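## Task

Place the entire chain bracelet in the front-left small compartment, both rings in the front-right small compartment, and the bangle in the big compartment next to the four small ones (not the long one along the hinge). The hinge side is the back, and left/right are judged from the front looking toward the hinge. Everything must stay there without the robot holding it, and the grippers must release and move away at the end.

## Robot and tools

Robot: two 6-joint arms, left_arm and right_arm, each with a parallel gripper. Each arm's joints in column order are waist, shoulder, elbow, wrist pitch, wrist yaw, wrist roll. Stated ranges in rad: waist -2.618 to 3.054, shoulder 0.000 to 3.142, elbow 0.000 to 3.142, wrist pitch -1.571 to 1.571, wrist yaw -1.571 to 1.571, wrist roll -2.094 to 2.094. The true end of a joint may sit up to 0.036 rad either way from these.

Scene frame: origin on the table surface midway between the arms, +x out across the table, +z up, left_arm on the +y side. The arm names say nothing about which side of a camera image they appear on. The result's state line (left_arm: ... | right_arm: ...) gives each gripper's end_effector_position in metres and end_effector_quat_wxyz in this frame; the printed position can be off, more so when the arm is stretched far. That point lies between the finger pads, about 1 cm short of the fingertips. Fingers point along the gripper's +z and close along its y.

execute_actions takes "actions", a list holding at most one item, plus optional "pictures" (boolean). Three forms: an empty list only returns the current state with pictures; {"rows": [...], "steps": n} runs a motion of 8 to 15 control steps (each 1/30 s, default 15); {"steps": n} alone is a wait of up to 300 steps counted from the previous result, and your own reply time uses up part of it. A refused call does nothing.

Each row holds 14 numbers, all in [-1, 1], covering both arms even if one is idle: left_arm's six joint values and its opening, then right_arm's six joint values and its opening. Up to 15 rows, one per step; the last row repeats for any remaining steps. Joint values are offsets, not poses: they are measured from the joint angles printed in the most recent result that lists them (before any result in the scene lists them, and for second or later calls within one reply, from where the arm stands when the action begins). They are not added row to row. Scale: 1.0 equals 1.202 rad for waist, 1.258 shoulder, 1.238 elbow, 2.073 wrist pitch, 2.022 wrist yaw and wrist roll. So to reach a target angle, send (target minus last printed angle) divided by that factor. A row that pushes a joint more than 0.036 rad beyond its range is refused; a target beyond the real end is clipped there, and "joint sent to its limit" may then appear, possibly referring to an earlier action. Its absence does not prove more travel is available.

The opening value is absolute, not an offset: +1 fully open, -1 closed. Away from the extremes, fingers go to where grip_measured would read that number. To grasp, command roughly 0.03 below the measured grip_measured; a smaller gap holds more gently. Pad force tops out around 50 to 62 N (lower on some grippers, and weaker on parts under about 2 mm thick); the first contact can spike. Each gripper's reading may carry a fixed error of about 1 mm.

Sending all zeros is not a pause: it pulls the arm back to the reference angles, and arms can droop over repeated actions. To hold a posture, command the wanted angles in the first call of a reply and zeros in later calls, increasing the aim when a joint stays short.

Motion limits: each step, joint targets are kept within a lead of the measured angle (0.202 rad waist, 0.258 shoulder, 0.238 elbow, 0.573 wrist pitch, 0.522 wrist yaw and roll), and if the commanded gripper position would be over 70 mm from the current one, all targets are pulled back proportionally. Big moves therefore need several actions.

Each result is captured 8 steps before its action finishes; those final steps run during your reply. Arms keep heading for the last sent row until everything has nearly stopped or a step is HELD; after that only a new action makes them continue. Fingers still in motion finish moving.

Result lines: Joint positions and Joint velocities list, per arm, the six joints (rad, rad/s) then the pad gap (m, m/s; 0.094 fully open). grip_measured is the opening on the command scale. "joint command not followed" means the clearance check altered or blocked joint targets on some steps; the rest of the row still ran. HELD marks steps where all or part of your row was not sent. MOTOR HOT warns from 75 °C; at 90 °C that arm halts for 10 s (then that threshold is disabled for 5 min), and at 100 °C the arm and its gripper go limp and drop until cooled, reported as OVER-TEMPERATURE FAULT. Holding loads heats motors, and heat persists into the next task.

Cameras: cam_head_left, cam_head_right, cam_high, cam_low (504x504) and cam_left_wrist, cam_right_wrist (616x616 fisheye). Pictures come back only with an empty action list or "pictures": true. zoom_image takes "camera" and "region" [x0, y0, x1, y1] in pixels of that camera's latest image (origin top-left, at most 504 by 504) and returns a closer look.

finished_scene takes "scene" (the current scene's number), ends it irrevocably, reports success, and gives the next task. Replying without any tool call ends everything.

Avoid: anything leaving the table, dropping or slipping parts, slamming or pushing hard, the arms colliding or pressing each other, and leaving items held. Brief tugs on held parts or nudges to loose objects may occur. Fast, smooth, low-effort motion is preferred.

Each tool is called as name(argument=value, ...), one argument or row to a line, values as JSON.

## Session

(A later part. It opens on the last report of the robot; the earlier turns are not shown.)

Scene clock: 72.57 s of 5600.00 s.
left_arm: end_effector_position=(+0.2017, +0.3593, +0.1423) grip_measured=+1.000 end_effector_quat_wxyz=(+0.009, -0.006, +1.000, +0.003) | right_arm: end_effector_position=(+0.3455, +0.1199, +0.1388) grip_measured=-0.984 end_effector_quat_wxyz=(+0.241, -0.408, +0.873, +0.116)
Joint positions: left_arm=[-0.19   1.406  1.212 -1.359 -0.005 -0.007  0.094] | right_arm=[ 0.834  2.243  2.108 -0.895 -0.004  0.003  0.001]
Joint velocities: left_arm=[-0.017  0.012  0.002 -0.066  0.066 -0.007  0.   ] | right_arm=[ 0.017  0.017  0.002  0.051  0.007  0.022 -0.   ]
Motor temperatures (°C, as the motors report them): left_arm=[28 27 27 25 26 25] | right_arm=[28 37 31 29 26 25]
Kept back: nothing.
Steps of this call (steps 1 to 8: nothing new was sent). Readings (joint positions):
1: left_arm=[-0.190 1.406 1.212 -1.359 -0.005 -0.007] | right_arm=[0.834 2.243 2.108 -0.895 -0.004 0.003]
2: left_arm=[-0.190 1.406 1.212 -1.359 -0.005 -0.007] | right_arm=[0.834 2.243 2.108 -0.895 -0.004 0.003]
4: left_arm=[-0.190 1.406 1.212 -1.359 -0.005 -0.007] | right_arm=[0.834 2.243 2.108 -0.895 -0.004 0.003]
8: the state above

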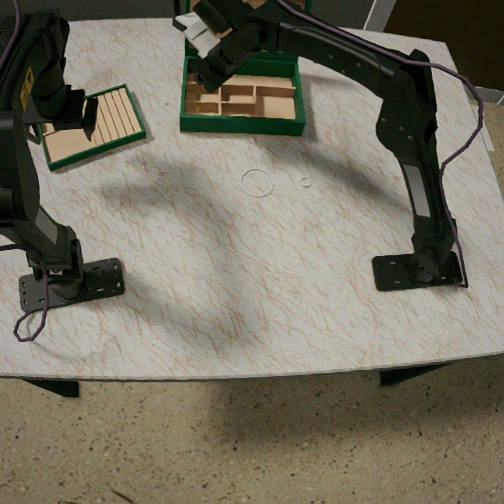

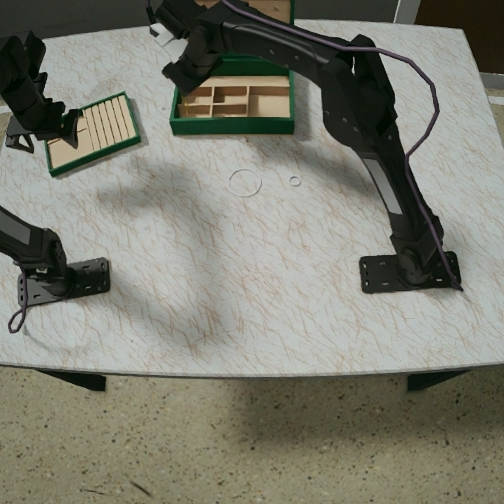

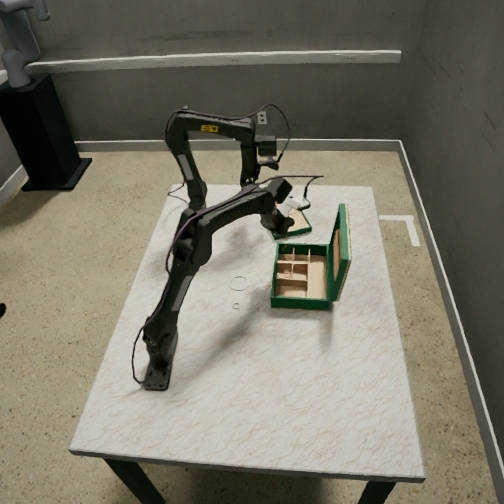

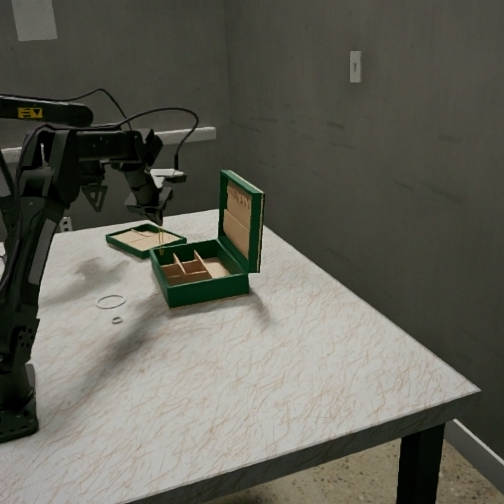

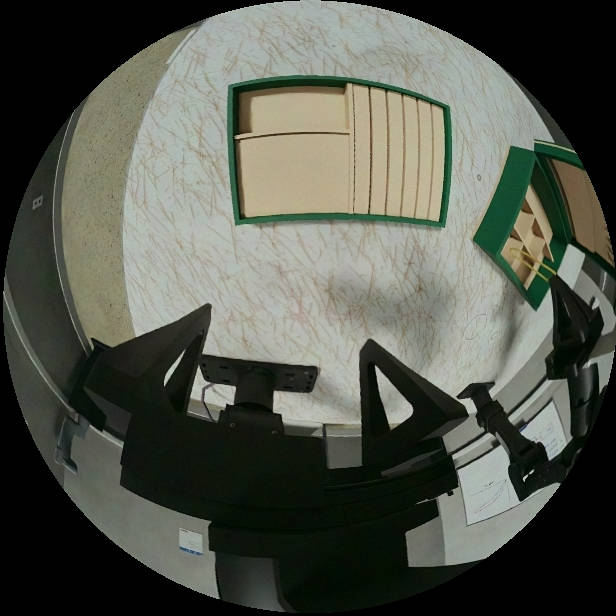

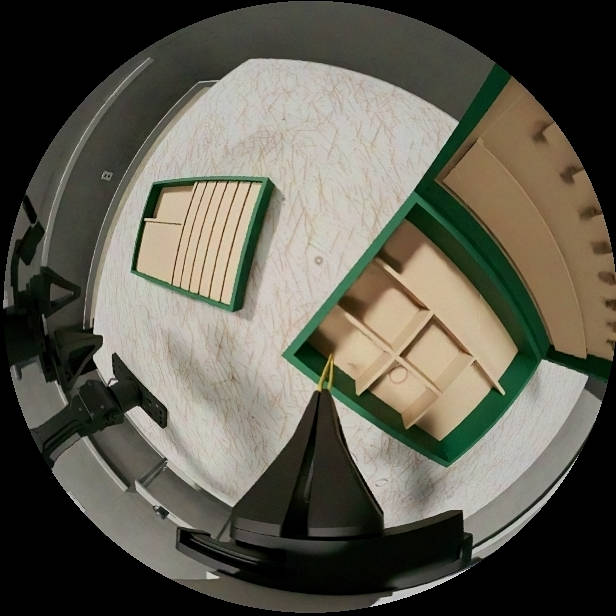

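Contained now. Lower 3.5 cm, nudging back +x.

execute_actions(
  actions=[
    {"rows":[[0,0,0,0,0,0,1,0,0.01,0.01,0,0,0,-1],[0,0,0,0,0,0,1,0,0.015,0.01,0,0,0,-1],[0,0,0,0,0,0,1,0,0.02,0.01,0,0,0,-1],[0,0,0,0,0,0,1,0,0.025,0.01,0,0,0,-1],[0,0,0,0,0,0,1,0,0.03,0.01,0,0,0,-1],[0,0,0,0,0,0,1,0,0.035,0.01,0,0,0,-1],[0,0,0,0,0,0,1,-0.01,0.04,0.01,0,0,0,-1],[0,0,0,0,0,0,1,-0.015,0.045,0.01,0,0,0,-1],[0,0,0,0,0,0,1,-0.02,0.05,0.01,0,0,0,-1]],"steps":15},
  ],
)

execute_actions(
  actions=[
    {"steps":30},
  ],
  pictures=true,
)

Scene clock: 73.30 s of 5600.00 s.
left_arm: end_effector_position=(+0.2017, +0.3593, +0.1423) grip_measured=+1.000 end_effector_quat_wxyz=(+0.009, -0.006, +1.000, +0.003) | right_arm: end_effector_position=(+0.3457, +0.1201, +0.1255) grip_measured=-0.984 end_effector_quat_wxyz=(+0.230, -0.410, +0.876, +0.111)
Joint positions: left_arm=[-0.19   1.406  1.212 -1.359 -0.005 -0.007  0.094] | right_arm=[ 0.834  2.267  2.108 -0.895 -0.004  0.003  0.001]
Joint velocities: left_arm=[ 0.002  0.007 -0.012 -0.022 -0.007 -0.037  0.   ] | right_arm=[-0.012  0.222  0.017 -0.007 -0.007  0.066 -0.   ]
Motor temperatures (°C, as the motors report them): left_arm=[28 27 27 25 26 25] | right_arm=[28 37 31 29 26 25]
Steps of this call (steps 1 to 15: nothing new was sent; steps 16 to 22: the first 7 steps of this action). Readings (joint positions):
16: left_arm=[-0.190 1.406 1.212 -1.359 -0.005 -0.007] | right_arm=[0.834 2.243 2.108 -0.895 -0.004 0.003]
17: left_arm=[-0.190 1.406 1.212 -1.359 -0.005 -0.007] | right_arm=[0.834 2.244 2.108 -0.895 -0.004 0.003]
19: left_arm=[-0.190 1.406 1.212 -1.359 -0.005 -0.007] | right_arm=[0.834 2.249 2.108 -0.895 -0.004 0.003]
22: the state above

Scene clock: 74.30 s of 5600.00 s.
left_arm: end_effector_position=(+0.2017, +0.3593, +0.1423) grip_measured=+1.000 end_effector_quat_wxyz=(+0.009, -0.006, +1.000, +0.003) | right_arm: end_effector_position=(+0.3538, +0.1127, +0.1006) grip_measured=-0.984 end_effector_quat_wxyz=(+0.211, -0.403, +0.885, +0.099)
Joint positions: left_arm=[-0.19   1.406  1.212 -1.359 -0.005 -0.007  0.094] | right_arm=[ 0.814  2.313  2.108 -0.896 -0.004  0.003  0.001]
Joint velocities: left_arm=[ 0.002  0.012 -0.002  0.007 -0.022  0.007  0.   ] | right_arm=[-0.017 -0.007 -0.002 -0.051  0.007  0.022 -0.001]
Motor temperatures (°C, as the motors report them): left_arm=[28 27 27 25 26 25] | right_arm=[28 37 31 29 26 25]
Kept back: nothing.
Steps of this call (steps 1 to 8: the last 8 steps of your previous action; steps 9 to 30: the robot went on to your last target). Readings (joint positions):
1: left_arm=[-0.190 1.406 1.212 -1.359 -0.005 -0.007] | right_arm=[0.833 2.275 2.108 -0.895 -0.004 0.003]
2: left_arm=[-0.190 1.406 1.212 -1.359 -0.005 -0.007] | right_arm=[0.832 2.284 2.108 -0.895 -0.004 0.003]
4: left_arm=[-0.190 1.406 1.212 -1.359 -0.005 -0.007] | right_arm=[0.826 2.299 2.108 -0.895 -0.004 0.003]
8: left_arm=[-0.190 1.406 1.212 -1.359 -0.005 -0.007] | right_arm=[0.816 2.313 2.108 -0.896 -0.004 0.003]
30: the state above
All arms were judged still, so your last target was given up. Only a new action makes them travel on or press farther. Fingers that are still opening or closing keep moving.

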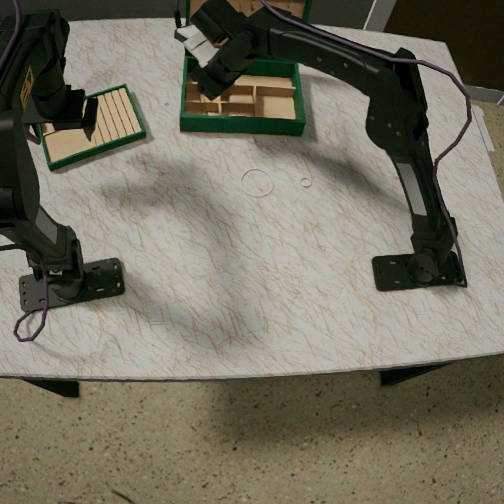

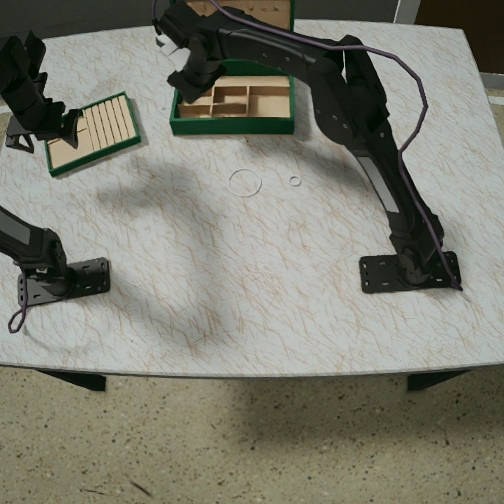

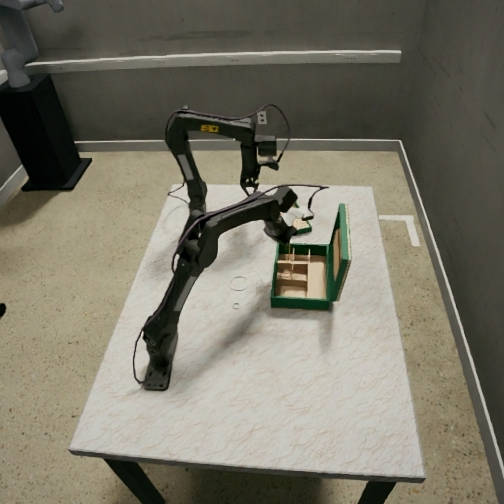

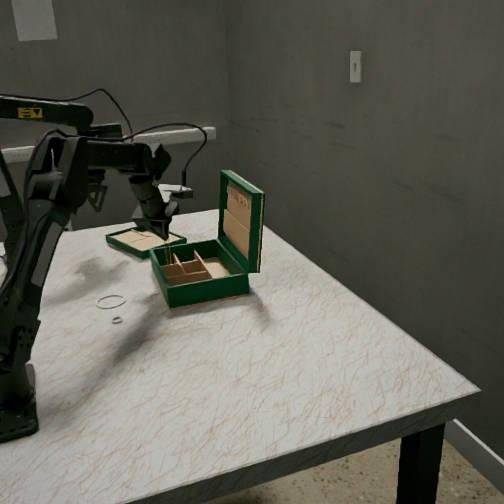

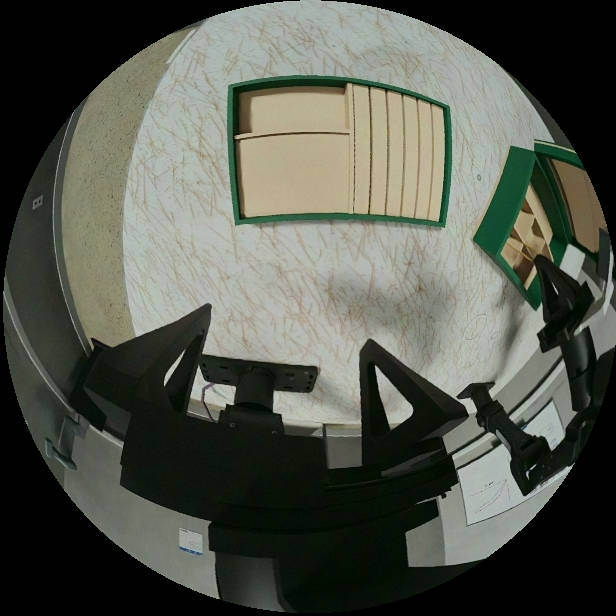

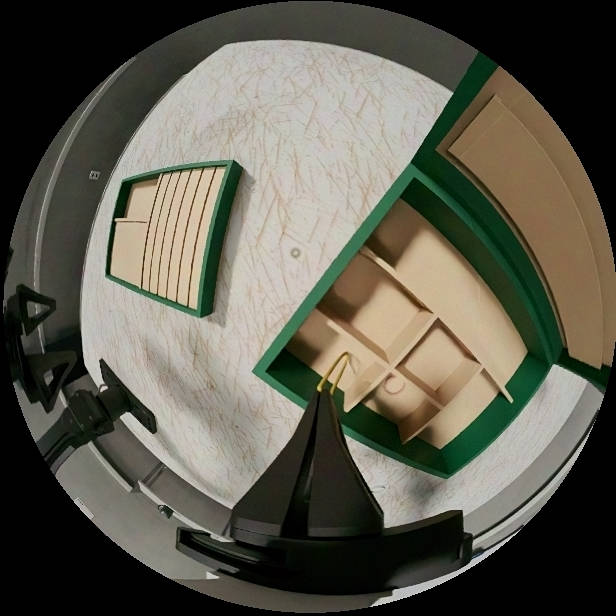

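Good. Lower 5 cm more.

execute_actions(
  actions=[
    {"rows":[[0,0,0,0,0,0,1,0,0.01,0.01,0,0,0,-1],[0,0,0,0,0,0,1,0,0.015,0.01,0,0,0,-1],[0,0,0,0,0,0,1,0,0.02,0.01,0,0,0,-1],[0,0,0,0,0,0,1,0,0.025,0.01,0,0,0,-1],[0,0,0,0,0,0,1,0,0.03,0.01,0,0,0,-1],[0,0,0,0,0,0,1,0,0.035,0.01,0,0,0,-1],[0,0,0,0,0,0,1,0,0.04,0.01,0.005,0,0,-1],[0,0,0,0,0,0,1,0,0.045,0.01,0.005,0,0,-1],[0,0,0,0,0,0,1,0,0.05,0.01,0.01,0,0,-1],[0,0,0,0,0,0,1,0,0.055,0.01,0.01,0,0,-1],[0,0,0,0,0,0,1,0,0.06,0.01,0.015,0,0,-1],[0,0,0,0,0,0,1,0,0.065,0.01,0.015,0,0,-1]],"steps":15},
  ],
)

execute_actions(
  actions=[
    {"steps":30},
  ],
  pictures=true,
)

Scene clock: 74.97 s of 5600.00 s.
left_arm: end_effector_position=(+0.2017, +0.3593, +0.1423) grip_measured=+1.000 end_effector_quat_wxyz=(+0.009, -0.006, +1.000, +0.003) | right_arm: end_effector_position=(+0.3534, +0.1123, +0.0873) grip_measured=-0.984 end_effector_quat_wxyz=(+0.200, -0.404, +0.887, +0.094)
Joint positions: left_arm=[-0.19   1.406  1.212 -1.359 -0.005 -0.007  0.094] | right_arm=[ 0.814  2.337  2.108 -0.896 -0.004  0.003  0.001]
Joint velocities: left_arm=[-0.012  0.002 -0.027  0.022 -0.007  0.081  0.   ] | right_arm=[ 0.007  0.222  0.002  0.007 -0.037 -0.007  0.001]
Motor temperatures (°C, as the motors report them): left_arm=[28 27 27 25 26 25] | right_arm=[28 37 31 29 26 25]
Steps of this call (steps 1 to 13: nothing new was sent; steps 14 to 20: the first 7 steps of this action). Readings (joint positions):
14: left_arm=[-0.190 1.406 1.212 -1.359 -0.005 -0.007] | right_arm=[0.814 2.313 2.108 -0.896 -0.004 0.003]
15: left_arm=[-0.190 1.406 1.212 -1.359 -0.005 -0.007] | right_arm=[0.814 2.314 2.108 -0.896 -0.004 0.003]
17: left_arm=[-0.190 1.406 1.212 -1.359 -0.005 -0.007] | right_arm=[0.814 2.319 2.108 -0.896 -0.004 0.003]
20: the state above

Scene clock: 75.97 s of 5600.00 s.
left_arm: end_effector_position=(+0.2017, +0.3593, +0.1423) grip_measured=+1.000 end_effector_quat_wxyz=(+0.009, -0.006, +1.000, +0.003) | right_arm: end_effector_position=(+0.3541, +0.1130, +0.0546) grip_measured=-0.984 end_effector_quat_wxyz=(+0.180, -0.406, +0.892, +0.085)
Joint positions: left_arm=[-0.19   1.406  1.212 -1.359 -0.005 -0.007  0.094] | right_arm=[ 0.814  2.401  2.108 -0.878 -0.004  0.003  0.001]
Joint velocities: left_arm=[-0.022 -0.012  0.012 -0.037 -0.051 -0.051  0.   ] | right_arm=[ 0.002 -0.007  0.017 -0.037 -0.022 -0.051 -0.   ]
Motor temperatures (°C, as the motors report them): left_arm=[28 27 27 25 26 25] | right_arm=[28 37 31 29 26 25]
Kept back: nothing.
Steps of this call (steps 1 to 8: the last 8 steps of your previous action; steps 9 to 30: the robot went on to your last target). Readings (joint positions):
1: left_arm=[-0.190 1.406 1.212 -1.359 -0.005 -0.007] | right_arm=[0.814 2.346 2.108 -0.896 -0.004 0.003]
2: left_arm=[-0.190 1.406 1.212 -1.359 -0.005 -0.007] | right_arm=[0.814 2.354 2.108 -0.895 -0.004 0.003]
4: left_arm=[-0.190 1.406 1.212 -1.359 -0.005 -0.007] | right_arm=[0.814 2.372 2.108 -0.891 -0.004 0.003]
8: left_arm=[-0.190 1.406 1.212 -1.359 -0.005 -0.007] | right_arm=[0.814 2.398 2.108 -0.886 -0.004 0.003]
30: the state above
All arms were judged still, so your last target was given up. Only a new action makes them travel on or press farther. Fingers that are still opening or closing keep moving.

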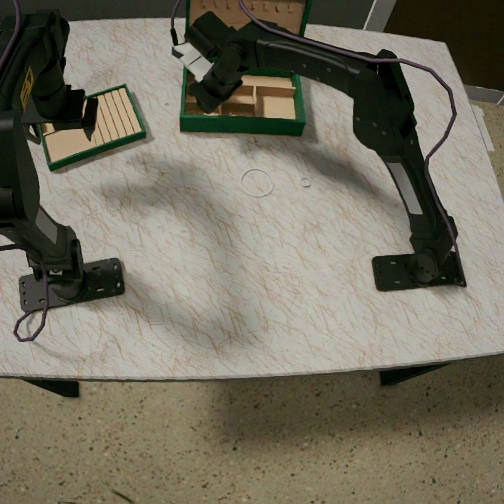

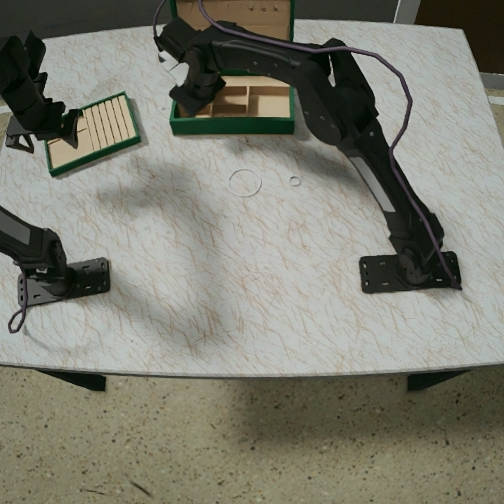

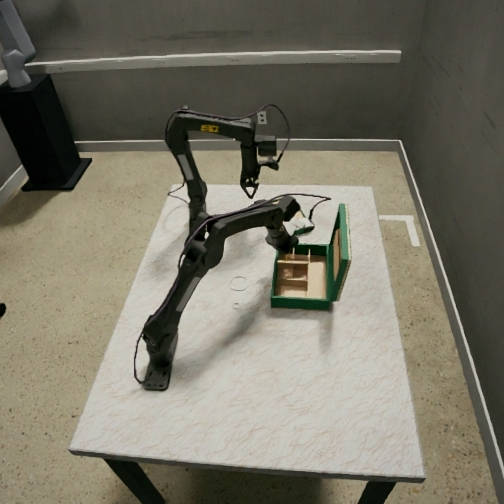

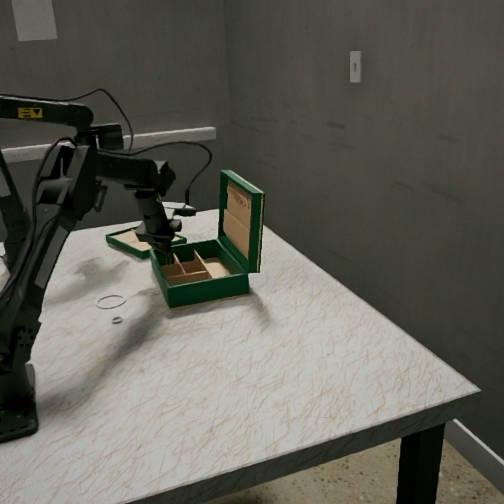

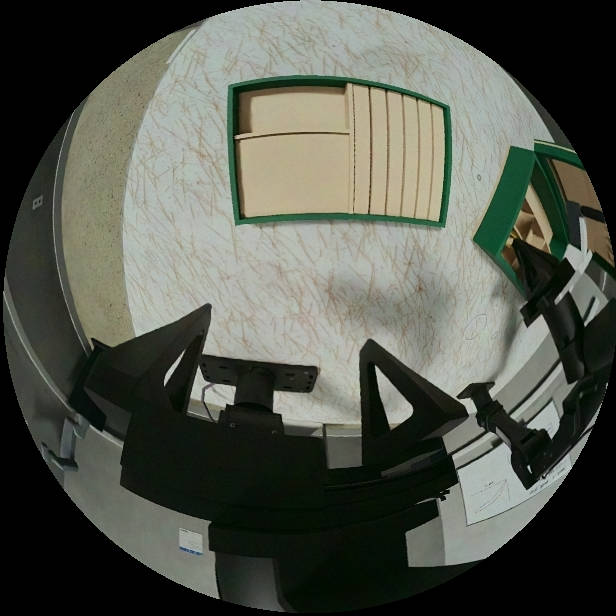

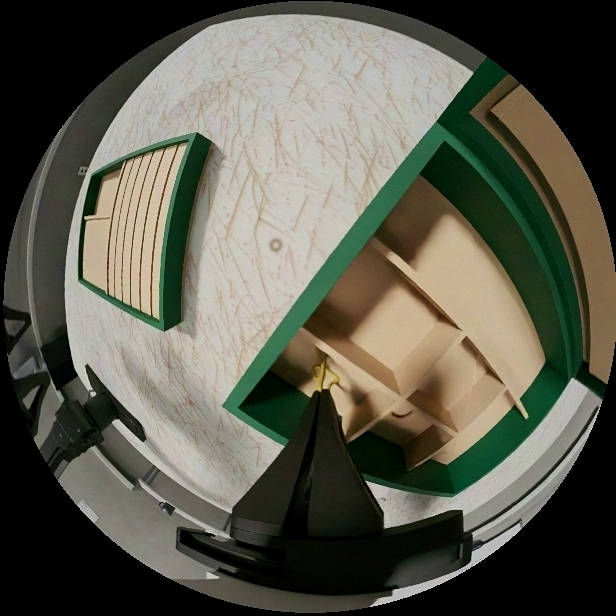

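execute_actions(
  actions=[
    {"rows":[[0,0,0,0,0,0,1,0,0.018,0.01,0,0,0,-1]],"steps":12},
  ],
)

execute_actions(
  actions=[
    {"rows":[[0,0,0,0,0,0,1,0,0,0,0,0,0,-0.85]],"steps":12},
  ],
)

execute_actions(
  actions=[
    {"rows":[[0,0,0,0,0,0,1,0,-0.03,0.01,0,0,0,-0.85],[0,0,0,0,0,0,1,0,-0.045,0.01,0,0,0,-0.85],[0,0,0,0,0,0,1,0,-0.06,0.01,0,0,0,-0.85],[0,0,0,0,0,0,1,0,-0.08,0.01,0,0,0,-0.85],[0,0,0,0,0,0,1,0,-0.1,0.01,0,0,0,-0.85],[0,0,0,0,0,0,1,0,-0.12,0.01,0,0,0,-0.85],[0,0,0,0,0,0,1,0,-0.14,0.01,0,0,0,-0.85]],"steps":15},
  ],
)

execute_actions(
  actions=[
    {"steps":20},
  ],
  pictures=true,
)

Scene clock: 76.67 s of 5600.00 s.
left_arm: end_effector_position=(+0.2017, +0.3593, +0.1423) grip_measured=+1.000 end_effector_quat_wxyz=(+0.009, -0.006, +1.000, +0.003) | right_arm: end_effector_position=(+0.3537, +0.1126, +0.0498) grip_measured=-0.984 end_effector_quat_wxyz=(+0.176, -0.407, +0.893, +0.083)
Joint positions: left_arm=[-0.19   1.406  1.212 -1.359 -0.005 -0.007  0.094] | right_arm=[ 0.814  2.41   2.108 -0.878 -0.004  0.003  0.001]
Joint velocities: left_arm=[-0.012 -0.002 -0.002 -0.007 -0.007 -0.022  0.   ] | right_arm=[-0.012  0.1    0.002  0.007 -0.037 -0.022  0.   ]
Motor temperatures (°C, as the motors report them): left_arm=[28 27 27 25 26 25] | right_arm=[28 37 31 29 26 25]
Steps of this call (steps 1 to 17: nothing new was sent; steps 18 to 21: the first 4 steps of this action). Readings (joint positions):
18: left_arm=[-0.190 1.406 1.212 -1.359 -0.005 -0.007] | right_arm=[0.814 2.402 2.108 -0.878 -0.004 0.003]
19: left_arm=[-0.190 1.406 1.212 -1.359 -0.005 -0.007] | right_arm=[0.814 2.404 2.108 -0.878 -0.004 0.003]
21: the state above

Scene clock: 77.07 s of 5600.00 s.
left_arm: end_effector_position=(+0.2017, +0.3593, +0.1423) grip_measured=+1.000 end_effector_quat_wxyz=(+0.009, -0.006, +1.000, +0.003) | right_arm: end_effector_position=(+0.3531, +0.1120, +0.0430) grip_measured=-0.853 end_effector_quat_wxyz=(+0.170, -0.407, +0.894, +0.080)
Joint positions: left_arm=[-0.19   1.406  1.212 -1.359 -0.005 -0.007  0.094] | right_arm=[ 0.814  2.422  2.108 -0.878 -0.004  0.003  0.007]
Joint velocities: left_arm=[-0.007 -0.012  0.007  0.007 -0.007  0.037  0.   ] | right_arm=[-0.002  0.012 -0.022  0.037  0.007  0.037  0.   ]
Motor temperatures (°C, as the motors report them): left_arm=[28 27 27 25 26 25] | right_arm=[28 37 31 29 26 25]
Steps of this call (steps 1 to 8: the last 8 steps of your previous action; steps 9 to 12: the first 4 steps of this action, its rows measured from where the robot was after step 8). Readings (joint positions):
8: left_arm=[-0.190 1.406 1.212 -1.359 -0.005 -0.007] | right_arm=[0.814 2.422 2.108 -0.878 -0.004 0.003]
9: left_arm=[-0.190 1.406 1.212 -1.359 -0.005 -0.007] | right_arm=[0.814 2.422 2.108 -0.878 -0.004 0.003]
10: left_arm=[-0.190 1.406 1.212 -1.359 -0.005 -0.007] | right_arm=[0.814 2.422 2.108 -0.878 -0.004 0.003]
12: the state above

Scene clock: 77.57 s of 5600.00 s.
left_arm: end_effector_position=(+0.2017, +0.3593, +0.1423) grip_measured=+1.000 end_effector_quat_wxyz=(+0.009, -0.006, +1.000, +0.003) | right_arm: end_effector_position=(+0.3548, +0.1139, +0.0855) grip_measured=-0.853 end_effector_quat_wxyz=(+0.202, -0.404, +0.887, +0.095)
Joint positions: left_arm=[-0.19   1.406  1.212 -1.359 -0.005 -0.007  0.094] | right_arm=[ 0.814  2.343  2.108 -0.886 -0.004  0.003  0.007]
Joint velocities: left_arm=[-0.017  0.007 -0.027 -0.037  0.007 -0.022  0.   ] | right_arm=[-0.002 -0.745 -0.007 -0.007 -0.037 -0.051 -0.001]
Motor temperatures (°C, as the motors report them): left_arm=[28 27 27 25 26 25] | right_arm=[28 37 31 29 26 25]
Steps of this call (steps 1 to 8: the last 8 steps of your previous action; steps 9 to 15: the first 7 steps of this action, its rows measured from where the robot was after step 8). Readings (joint positions):
8: left_arm=[-0.190 1.406 1.212 -1.359 -0.005 -0.007] | right_arm=[0.814 2.422 2.108 -0.878 -0.004 0.003]
9: left_arm=[-0.190 1.406 1.212 -1.359 -0.005 -0.007] | right_arm=[0.814 2.421 2.108 -0.878 -0.004 0.003]
10: left_arm=[-0.190 1.406 1.212 -1.359 -0.005 -0.007] | right_arm=[0.814 2.418 2.108 -0.879 -0.004 0.003]
12: left_arm=[-0.190 1.406 1.212 -1.359 -0.005 -0.007] | right_arm=[0.814 2.402 2.108 -0.882 -0.004 0.003]
15: the state above

Scene clock: 78.23 s of 5600.00 s.
left_arm: end_effector_position=(+0.2017, +0.3593, +0.1423) grip_measured=+1.000 end_effector_quat_wxyz=(+0.009, -0.006, +1.000, +0.003) | right_arm: end_effector_position=(+0.3569, +0.1163, +0.1397) grip_measured=-0.853 end_effector_quat_wxyz=(+0.250, -0.399, +0.875, +0.117)
Joint positions: left_arm=[-0.19   1.406  1.212 -1.359 -0.005 -0.007  0.094] | right_arm=[ 0.814  2.246  2.108 -0.873 -0.004  0.003  0.007]
Joint velocities: left_arm=[-0.012 -0.007  0.017 -0.066 -0.051 -0.007  0.   ] | right_arm=[ 0.002 -0.017  0.022 -0.081 -0.066  0.022  0.   ]
Motor temperatures (°C, as the motors report them): left_arm=[28 27 27 25 26 25] | right_arm=[28 37 31 29 26 25]
Kept back: nothing.
Steps of this call (steps 1 to 8: the last 8 steps of your previous action; steps 9 to 20: the robot went on to your last target). Readings (joint positions):
1: left_arm=[-0.190 1.406 1.212 -1.359 -0.005 -0.007] | right_arm=[0.814 2.317 2.108 -0.886 -0.004 0.003]
2: left_arm=[-0.190 1.406 1.212 -1.359 -0.005 -0.007] | right_arm=[0.814 2.291 2.108 -0.884 -0.004 0.003]
4: left_arm=[-0.190 1.406 1.212 -1.359 -0.005 -0.007] | right_arm=[0.814 2.249 2.108 -0.879 -0.004 0.003]
8: left_arm=[-0.190 1.406 1.212 -1.359 -0.005 -0.007] | right_arm=[0.814 2.227 2.108 -0.871 -0.004 0.003]
20: the state above

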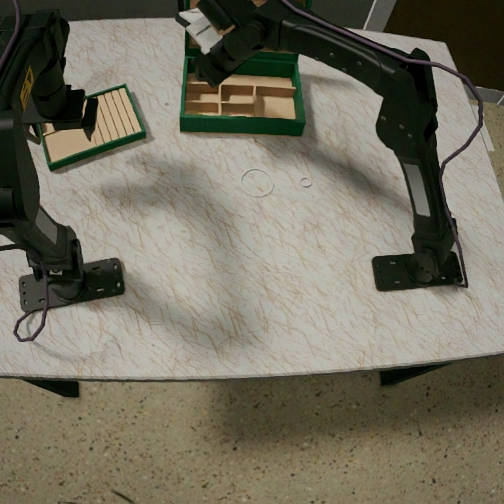

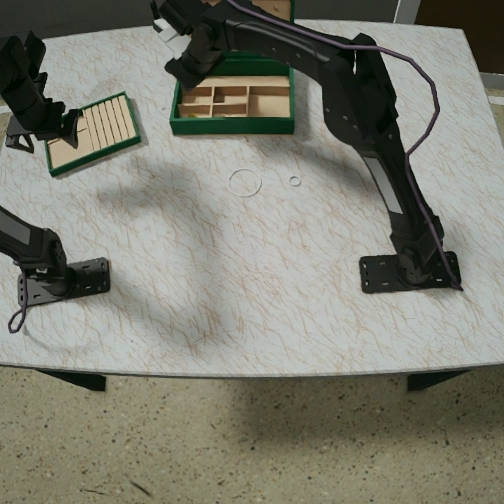

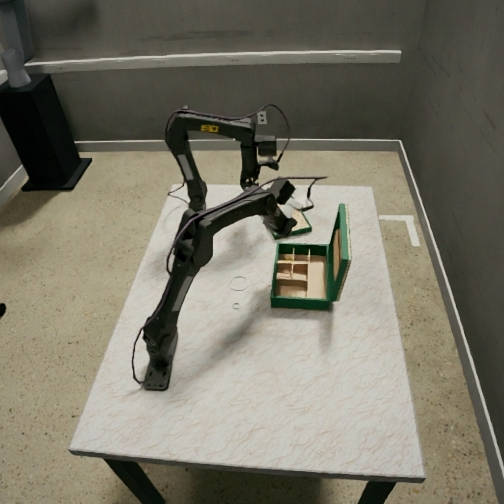

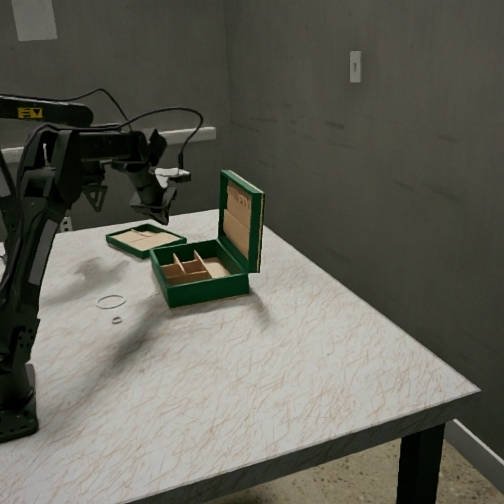

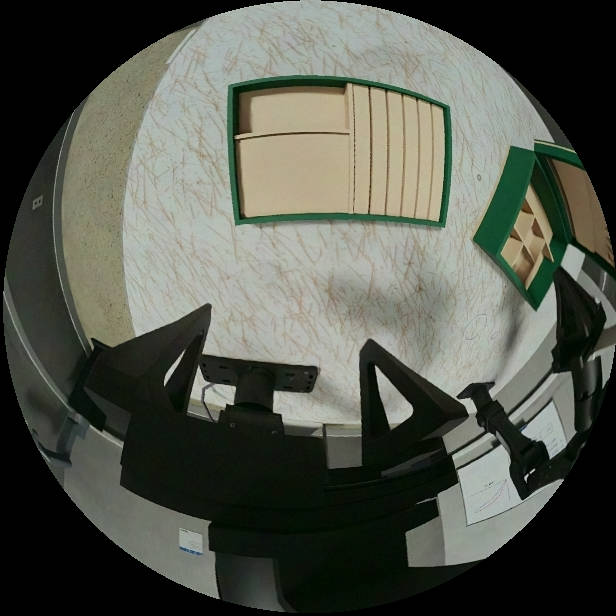

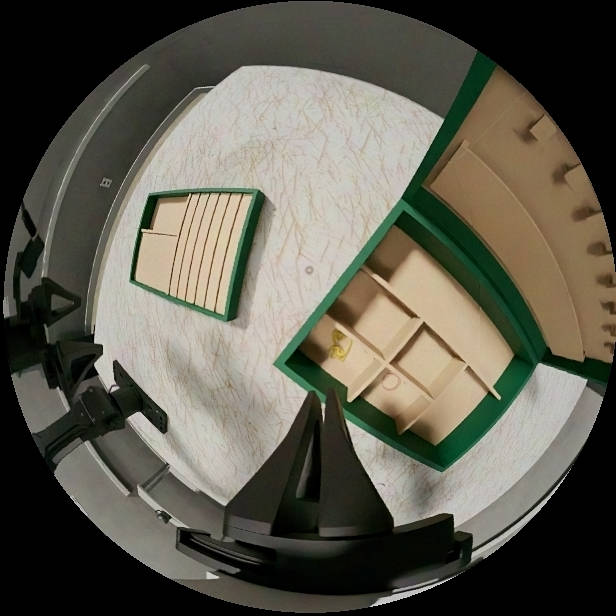

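execute_actions(
  actions=[
    {"rows":[[0,0,0,0,0,0,1,0,-0.1,-0.05,-0.01,0,0,-0.5],[0,0,0,0,0,0,1,0,-0.1,-0.05,-0.01,0,0,-0.5],[0,0,0,0,0,0,1,0,-0.2,-0.12,-0.02,0,0,-0.2],[0,0,0,0,0,0,1,0,-0.2,-0.12,-0.02,0,0,-0.2],[0,0,0,0,0,0,1,0,-0.28,-0.2,-0.03,0,0,0],[0,0,0,0,0,0,1,0,-0.28,-0.2,-0.03,0,0,0],[0,0,0,0,0,0,1,0,-0.35,-0.3,-0.03,0,0,0],[0,0,0,0,0,0,1,0,-0.35,-0.3,-0.03,0,0,0],[0,0,0,0,0,0,1,0,-0.35,-0.4,-0.03,0,0,0],[0,0,0,0,0,0,1,0,-0.35,-0.4,-0.03,0,0,0],[0,0,0,0,0,0,1,-0.01,-0.35,-0.5,-0.03,0,0,0],[0,0,0,0,0,0,1,-0.01,-0.35,-0.5,-0.03,0,0,0],[0,0,0,0,0,0,1,-0.01,-0.35,-0.62,-0.03,0,0,0],[0,0,0,0,0,0,1,-0.01,-0.35,-0.62,-0.03,0,0,0],[0,0,0,0,0,0,1,-0.01,-0.35,-0.75,-0.03,0,0,0]],"steps":15},
  ],
)

execute_actions(
  actions=[
    {"steps":45},
  ],
  pictures=true,
)

Scene clock: 79.70 s of 5600.00 s.
left_arm: end_effector_position=(+0.2017, +0.3593, +0.1423) grip_measured=+1.000 end_effector_quat_wxyz=(+0.009, -0.006, +1.000, +0.003) | right_arm: end_effector_position=(+0.3147, +0.0675, +0.1899) grip_measured=-0.008 end_effector_quat_wxyz=(+0.255, -0.398, +0.873, +0.119)
Joint positions: left_arm=[-0.19   1.406  1.212 -1.359 -0.005 -0.007  0.094] | right_arm=[ 0.814  1.957  1.86  -0.903 -0.004  0.003  0.047]
Joint velocities: left_arm=[-0.012 -0.017 -0.017 -0.007  0.037 -0.007  0.   ] | right_arm=[ 0.007 -2.044 -1.678  0.198  0.022 -0.051  0.011]
Motor temperatures (°C, as the motors report them): left_arm=[28 27 27 25 26 25] | right_arm=[28 37 31 29 26 25]
Steps of this call (steps 1 to 15: the robot went on to your last target; steps 16 to 37: nothing new was sent; steps 38 to 44: the first 7 steps of this action). Readings (joint positions):
38: left_arm=[-0.190 1.406 1.212 -1.359 -0.005 -0.007] | right_arm=[0.814 2.233 2.093 -0.868 -0.004 0.003]
39: left_arm=[-0.190 1.406 1.212 -1.359 -0.005 -0.007] | right_arm=[0.814 2.213 2.070 -0.875 -0.004 0.003]
41: left_arm=[-0.190 1.406 1.212 -1.359 -0.005 -0.007] | right_arm=[0.814 2.134 1.995 -0.888 -0.004 0.003]
44: the state above

Scene clock: 81.20 s of 5600.00 s.
left_arm: end_effector_position=(+0.2017, +0.3593, +0.1423) grip_measured=+1.000 end_effector_quat_wxyz=(+0.009, -0.006, +1.000, +0.003) | right_arm: end_effector_position=(+0.1854, -0.0817, +0.0226) grip_measured=-0.003 end_effector_quat_wxyz=(-0.020, -0.414, +0.910, -0.007)
Joint positions: left_arm=[-0.19   1.406  1.212 -1.359 -0.005 -0.007  0.094] | right_arm=[ 0.814  1.824  1.161 -0.949 -0.004  0.003  0.047]
Joint velocities: left_arm=[-0.002 -0.007  0.007  0.037 -0.022  0.066  0.   ] | right_arm=[-0.002 -0.002 -0.007 -0.022  0.051 -0.037  0.   ]
Motor temperatures (°C, as the motors report them): left_arm=[28 27 27 25 26 25] | right_arm=[28 37 31 29 26 25]
Kept back: nothing.
Steps of this call (steps 1 to 8: the last 8 steps of your previous action; steps 9 to 45: the robot went on to your last target). Readings (joint positions):
1: left_arm=[-0.190 1.406 1.212 -1.359 -0.005 -0.007] | right_arm=[0.814 1.892 1.813 -0.910 -0.004 0.003]
2: left_arm=[-0.190 1.406 1.212 -1.359 -0.005 -0.007] | right_arm=[0.814 1.834 1.764 -0.909 -0.004 0.003]
4: left_arm=[-0.190 1.406 1.212 -1.359 -0.005 -0.007] | right_arm=[0.814 1.758 1.681 -0.908 -0.004 0.003]
8: left_arm=[-0.190 1.406 1.212 -1.359 -0.005 -0.007] | right_arm=[0.814 1.751 1.506 -0.901 -0.004 0.003]
45: the state above
All arms were judged still, so your last target was given up. Only a new action makes them travel on or press farther. Fingers that are still opening or closing keep moving.

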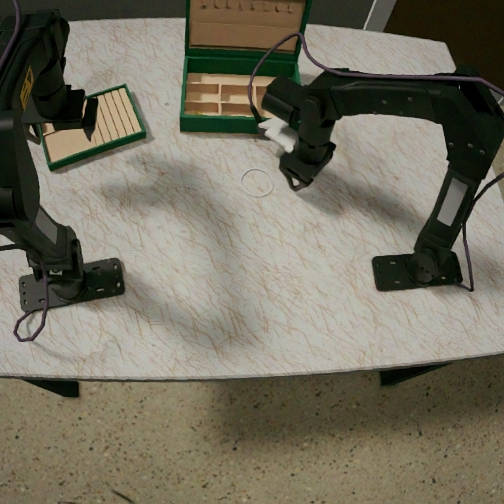

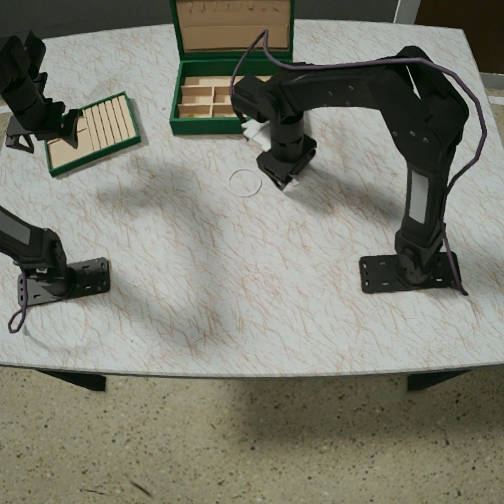

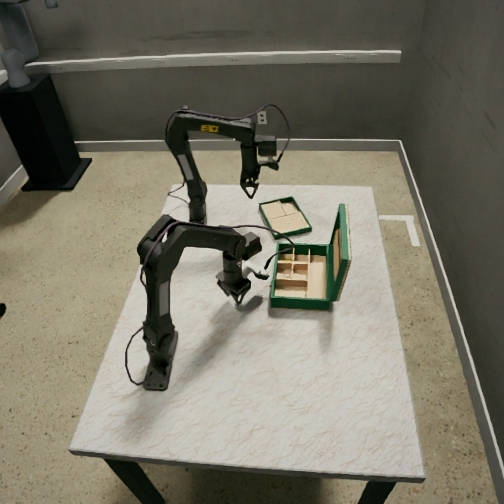

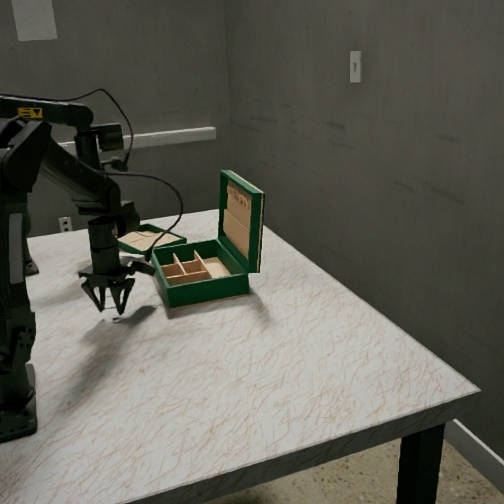

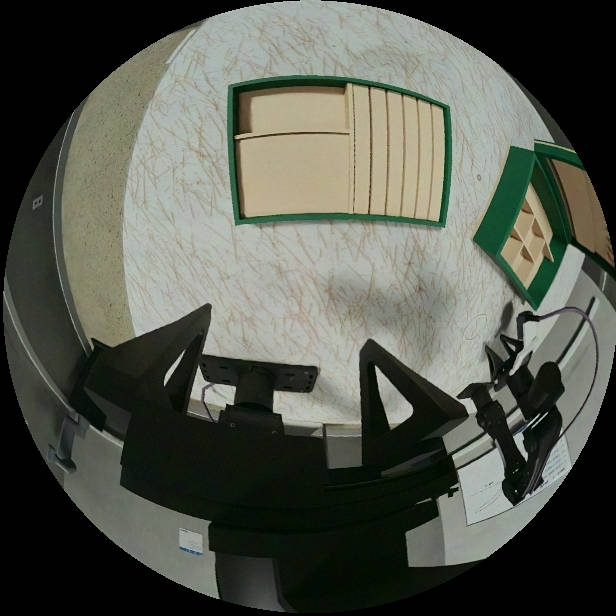

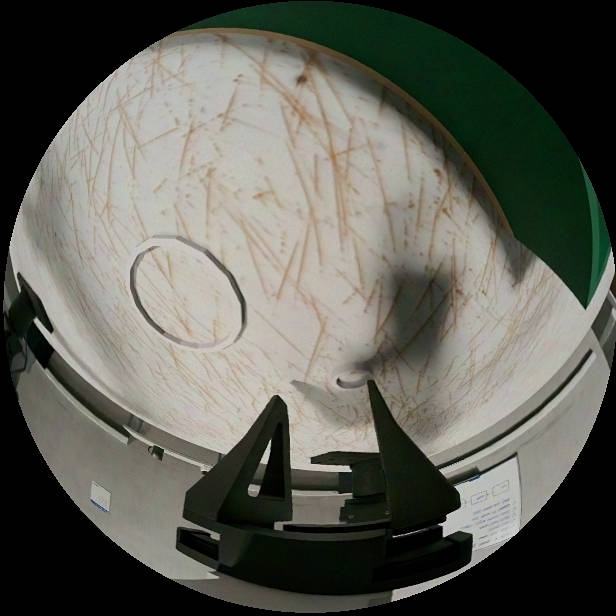

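execute_actions(
  actions=[
    {"rows":[[0,0,0,0,0,0,1,-0.055,-0.044,-0.04,0.03,0,0,0],[0,0,0,0,0,0,1,-0.055,-0.044,-0.04,0.03,0,0,0],[0,0,0,0,0,0,1,-0.055,-0.044,-0.04,0.03,0,0,0],[0,0,0,0,0,0,1,-0.055,-0.044,-0.084,0.047,0,0,-0.2]],"steps":15},
  ],
)

execute_actions(
  actions=[
    {"steps":20},
  ],
  pictures=true,
)

zoom_image(
  camera="cam_right_wrist",
  region=[240, 320, 420, 460],
)

Scene clock: 82.30 s of 5600.00 s.
left_arm: end_effector_position=(+0.2017, +0.3593, +0.1423) grip_measured=+1.000 end_effector_quat_wxyz=(+0.009, -0.006, +1.000, +0.003) | right_arm: end_effector_position=(+0.1939, -0.1013, +0.0168) grip_measured=-0.196 end_effector_quat_wxyz=(-0.009, -0.384, +0.923, +0.000)
Joint positions: left_arm=[-0.19   1.406  1.212 -1.359 -0.005 -0.007  0.094] | right_arm=[ 0.748  1.781  1.082 -0.889 -0.007  0.003  0.038]
Joint velocities: left_arm=[-0.002 -0.012  0.007  0.007 -0.022  0.007  0.   ] | right_arm=[-0.007 -0.002 -0.256  0.051 -0.022  0.066 -0.004]
Motor temperatures (°C, as the motors report them): left_arm=[28 27 27 25 26 25] | right_arm=[28 37 31 28 26 25]
Steps of this call (steps 1 to 26: nothing new was sent; steps 27 to 33: the first 7 steps of this action). Readings (joint positions):
27: left_arm=[-0.190 1.406 1.212 -1.359 -0.005 -0.007] | right_arm=[0.808 1.818 1.154 -0.939 -0.008 0.003]
28: left_arm=[-0.190 1.406 1.212 -1.359 -0.005 -0.007] | right_arm=[0.796 1.809 1.143 -0.928 -0.009 0.003]
30: left_arm=[-0.190 1.406 1.212 -1.359 -0.005 -0.007] | right_arm=[0.766 1.791 1.121 -0.911 -0.009 0.003]
33: the state above

Scene clock: 82.97 s of 5600.00 s.
left_arm: end_effector_position=(+0.2017, +0.3593, +0.1423) grip_measured=+1.000 end_effector_quat_wxyz=(+0.009, -0.006, +1.000, +0.003) | right_arm: end_effector_position=(+0.1943, -0.1009, +0.0137) grip_measured=-0.197 end_effector_quat_wxyz=(-0.005, -0.384, +0.923, +0.002)
Joint positions: left_arm=[-0.19   1.406  1.212 -1.359 -0.005 -0.007  0.094] | right_arm=[ 0.748  1.781  1.069 -0.866 -0.007  0.003  0.038]
Joint velocities: left_arm=[ 0.007  0.002 -0.002 -0.022  0.022 -0.051  0.   ] | right_arm=[-0.002  0.007  0.007 -0.066  0.007 -0.007 -0.001]
Motor temperatures (°C, as the motors report them): left_arm=[28 27 27 25 26 25] | right_arm=[28 37 31 28 26 25]
Kept back: nothing.
Steps of this call (steps 1 to 8: the last 8 steps of your previous action; steps 9 to 20: the robot went on to your last target). Readings (joint positions):
1: left_arm=[-0.190 1.406 1.212 -1.359 -0.005 -0.007] | right_arm=[0.748 1.781 1.075 -0.886 -0.007 0.003]
2: left_arm=[-0.190 1.406 1.212 -1.359 -0.005 -0.007] | right_arm=[0.748 1.781 1.070 -0.885 -0.007 0.003]
4: left_arm=[-0.190 1.406 1.212 -1.359 -0.005 -0.007] | right_arm=[0.748 1.781 1.069 -0.882 -0.007 0.003]
8: left_arm=[-0.190 1.406 1.212 -1.359 -0.005 -0.007] | right_arm=[0.748 1.781 1.069 -0.872 -0.007 0.003]
20: the state above

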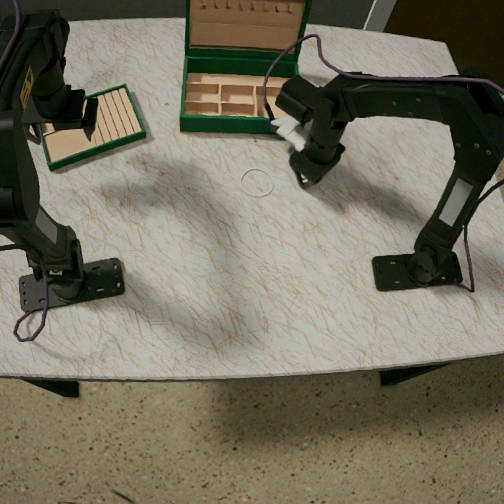

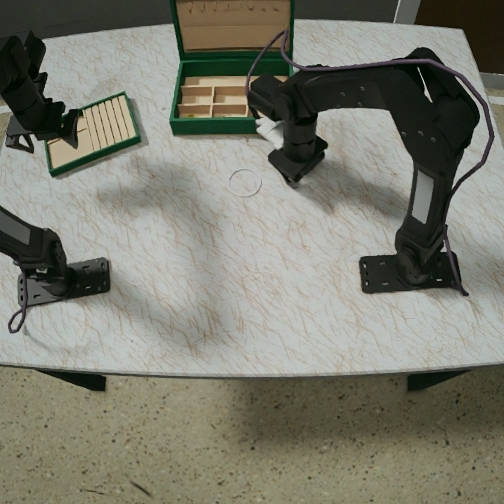

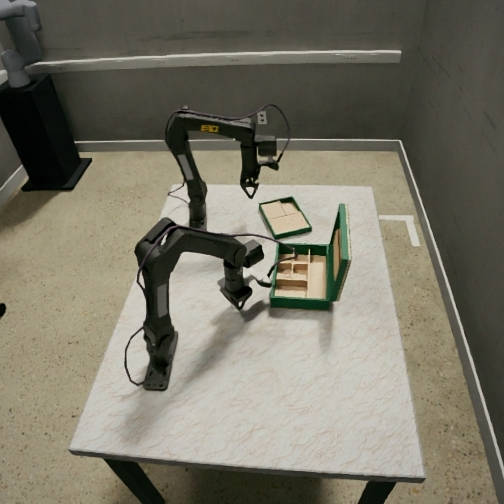

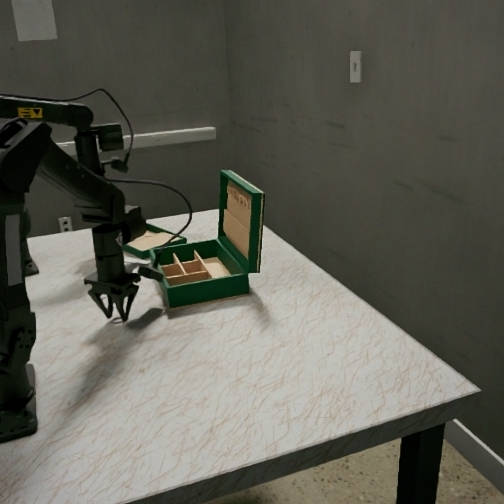

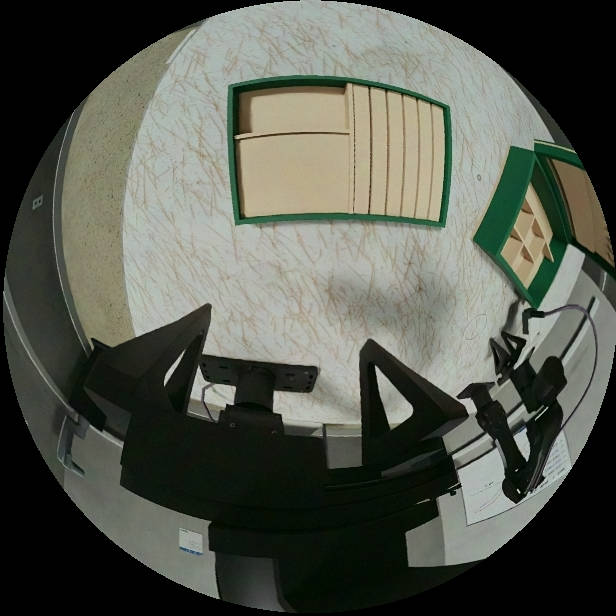

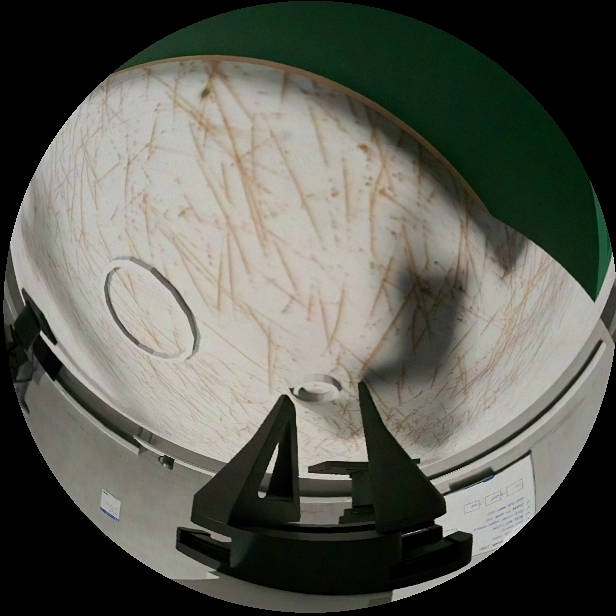

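Region (240, 320, 420, 460) of cam_right_wrist's 616x616 image, scaled by 2.800, with more detail than that image has.

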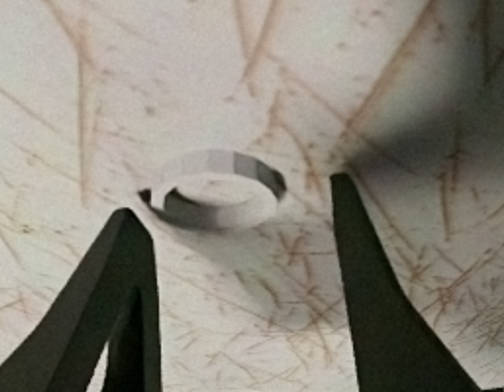

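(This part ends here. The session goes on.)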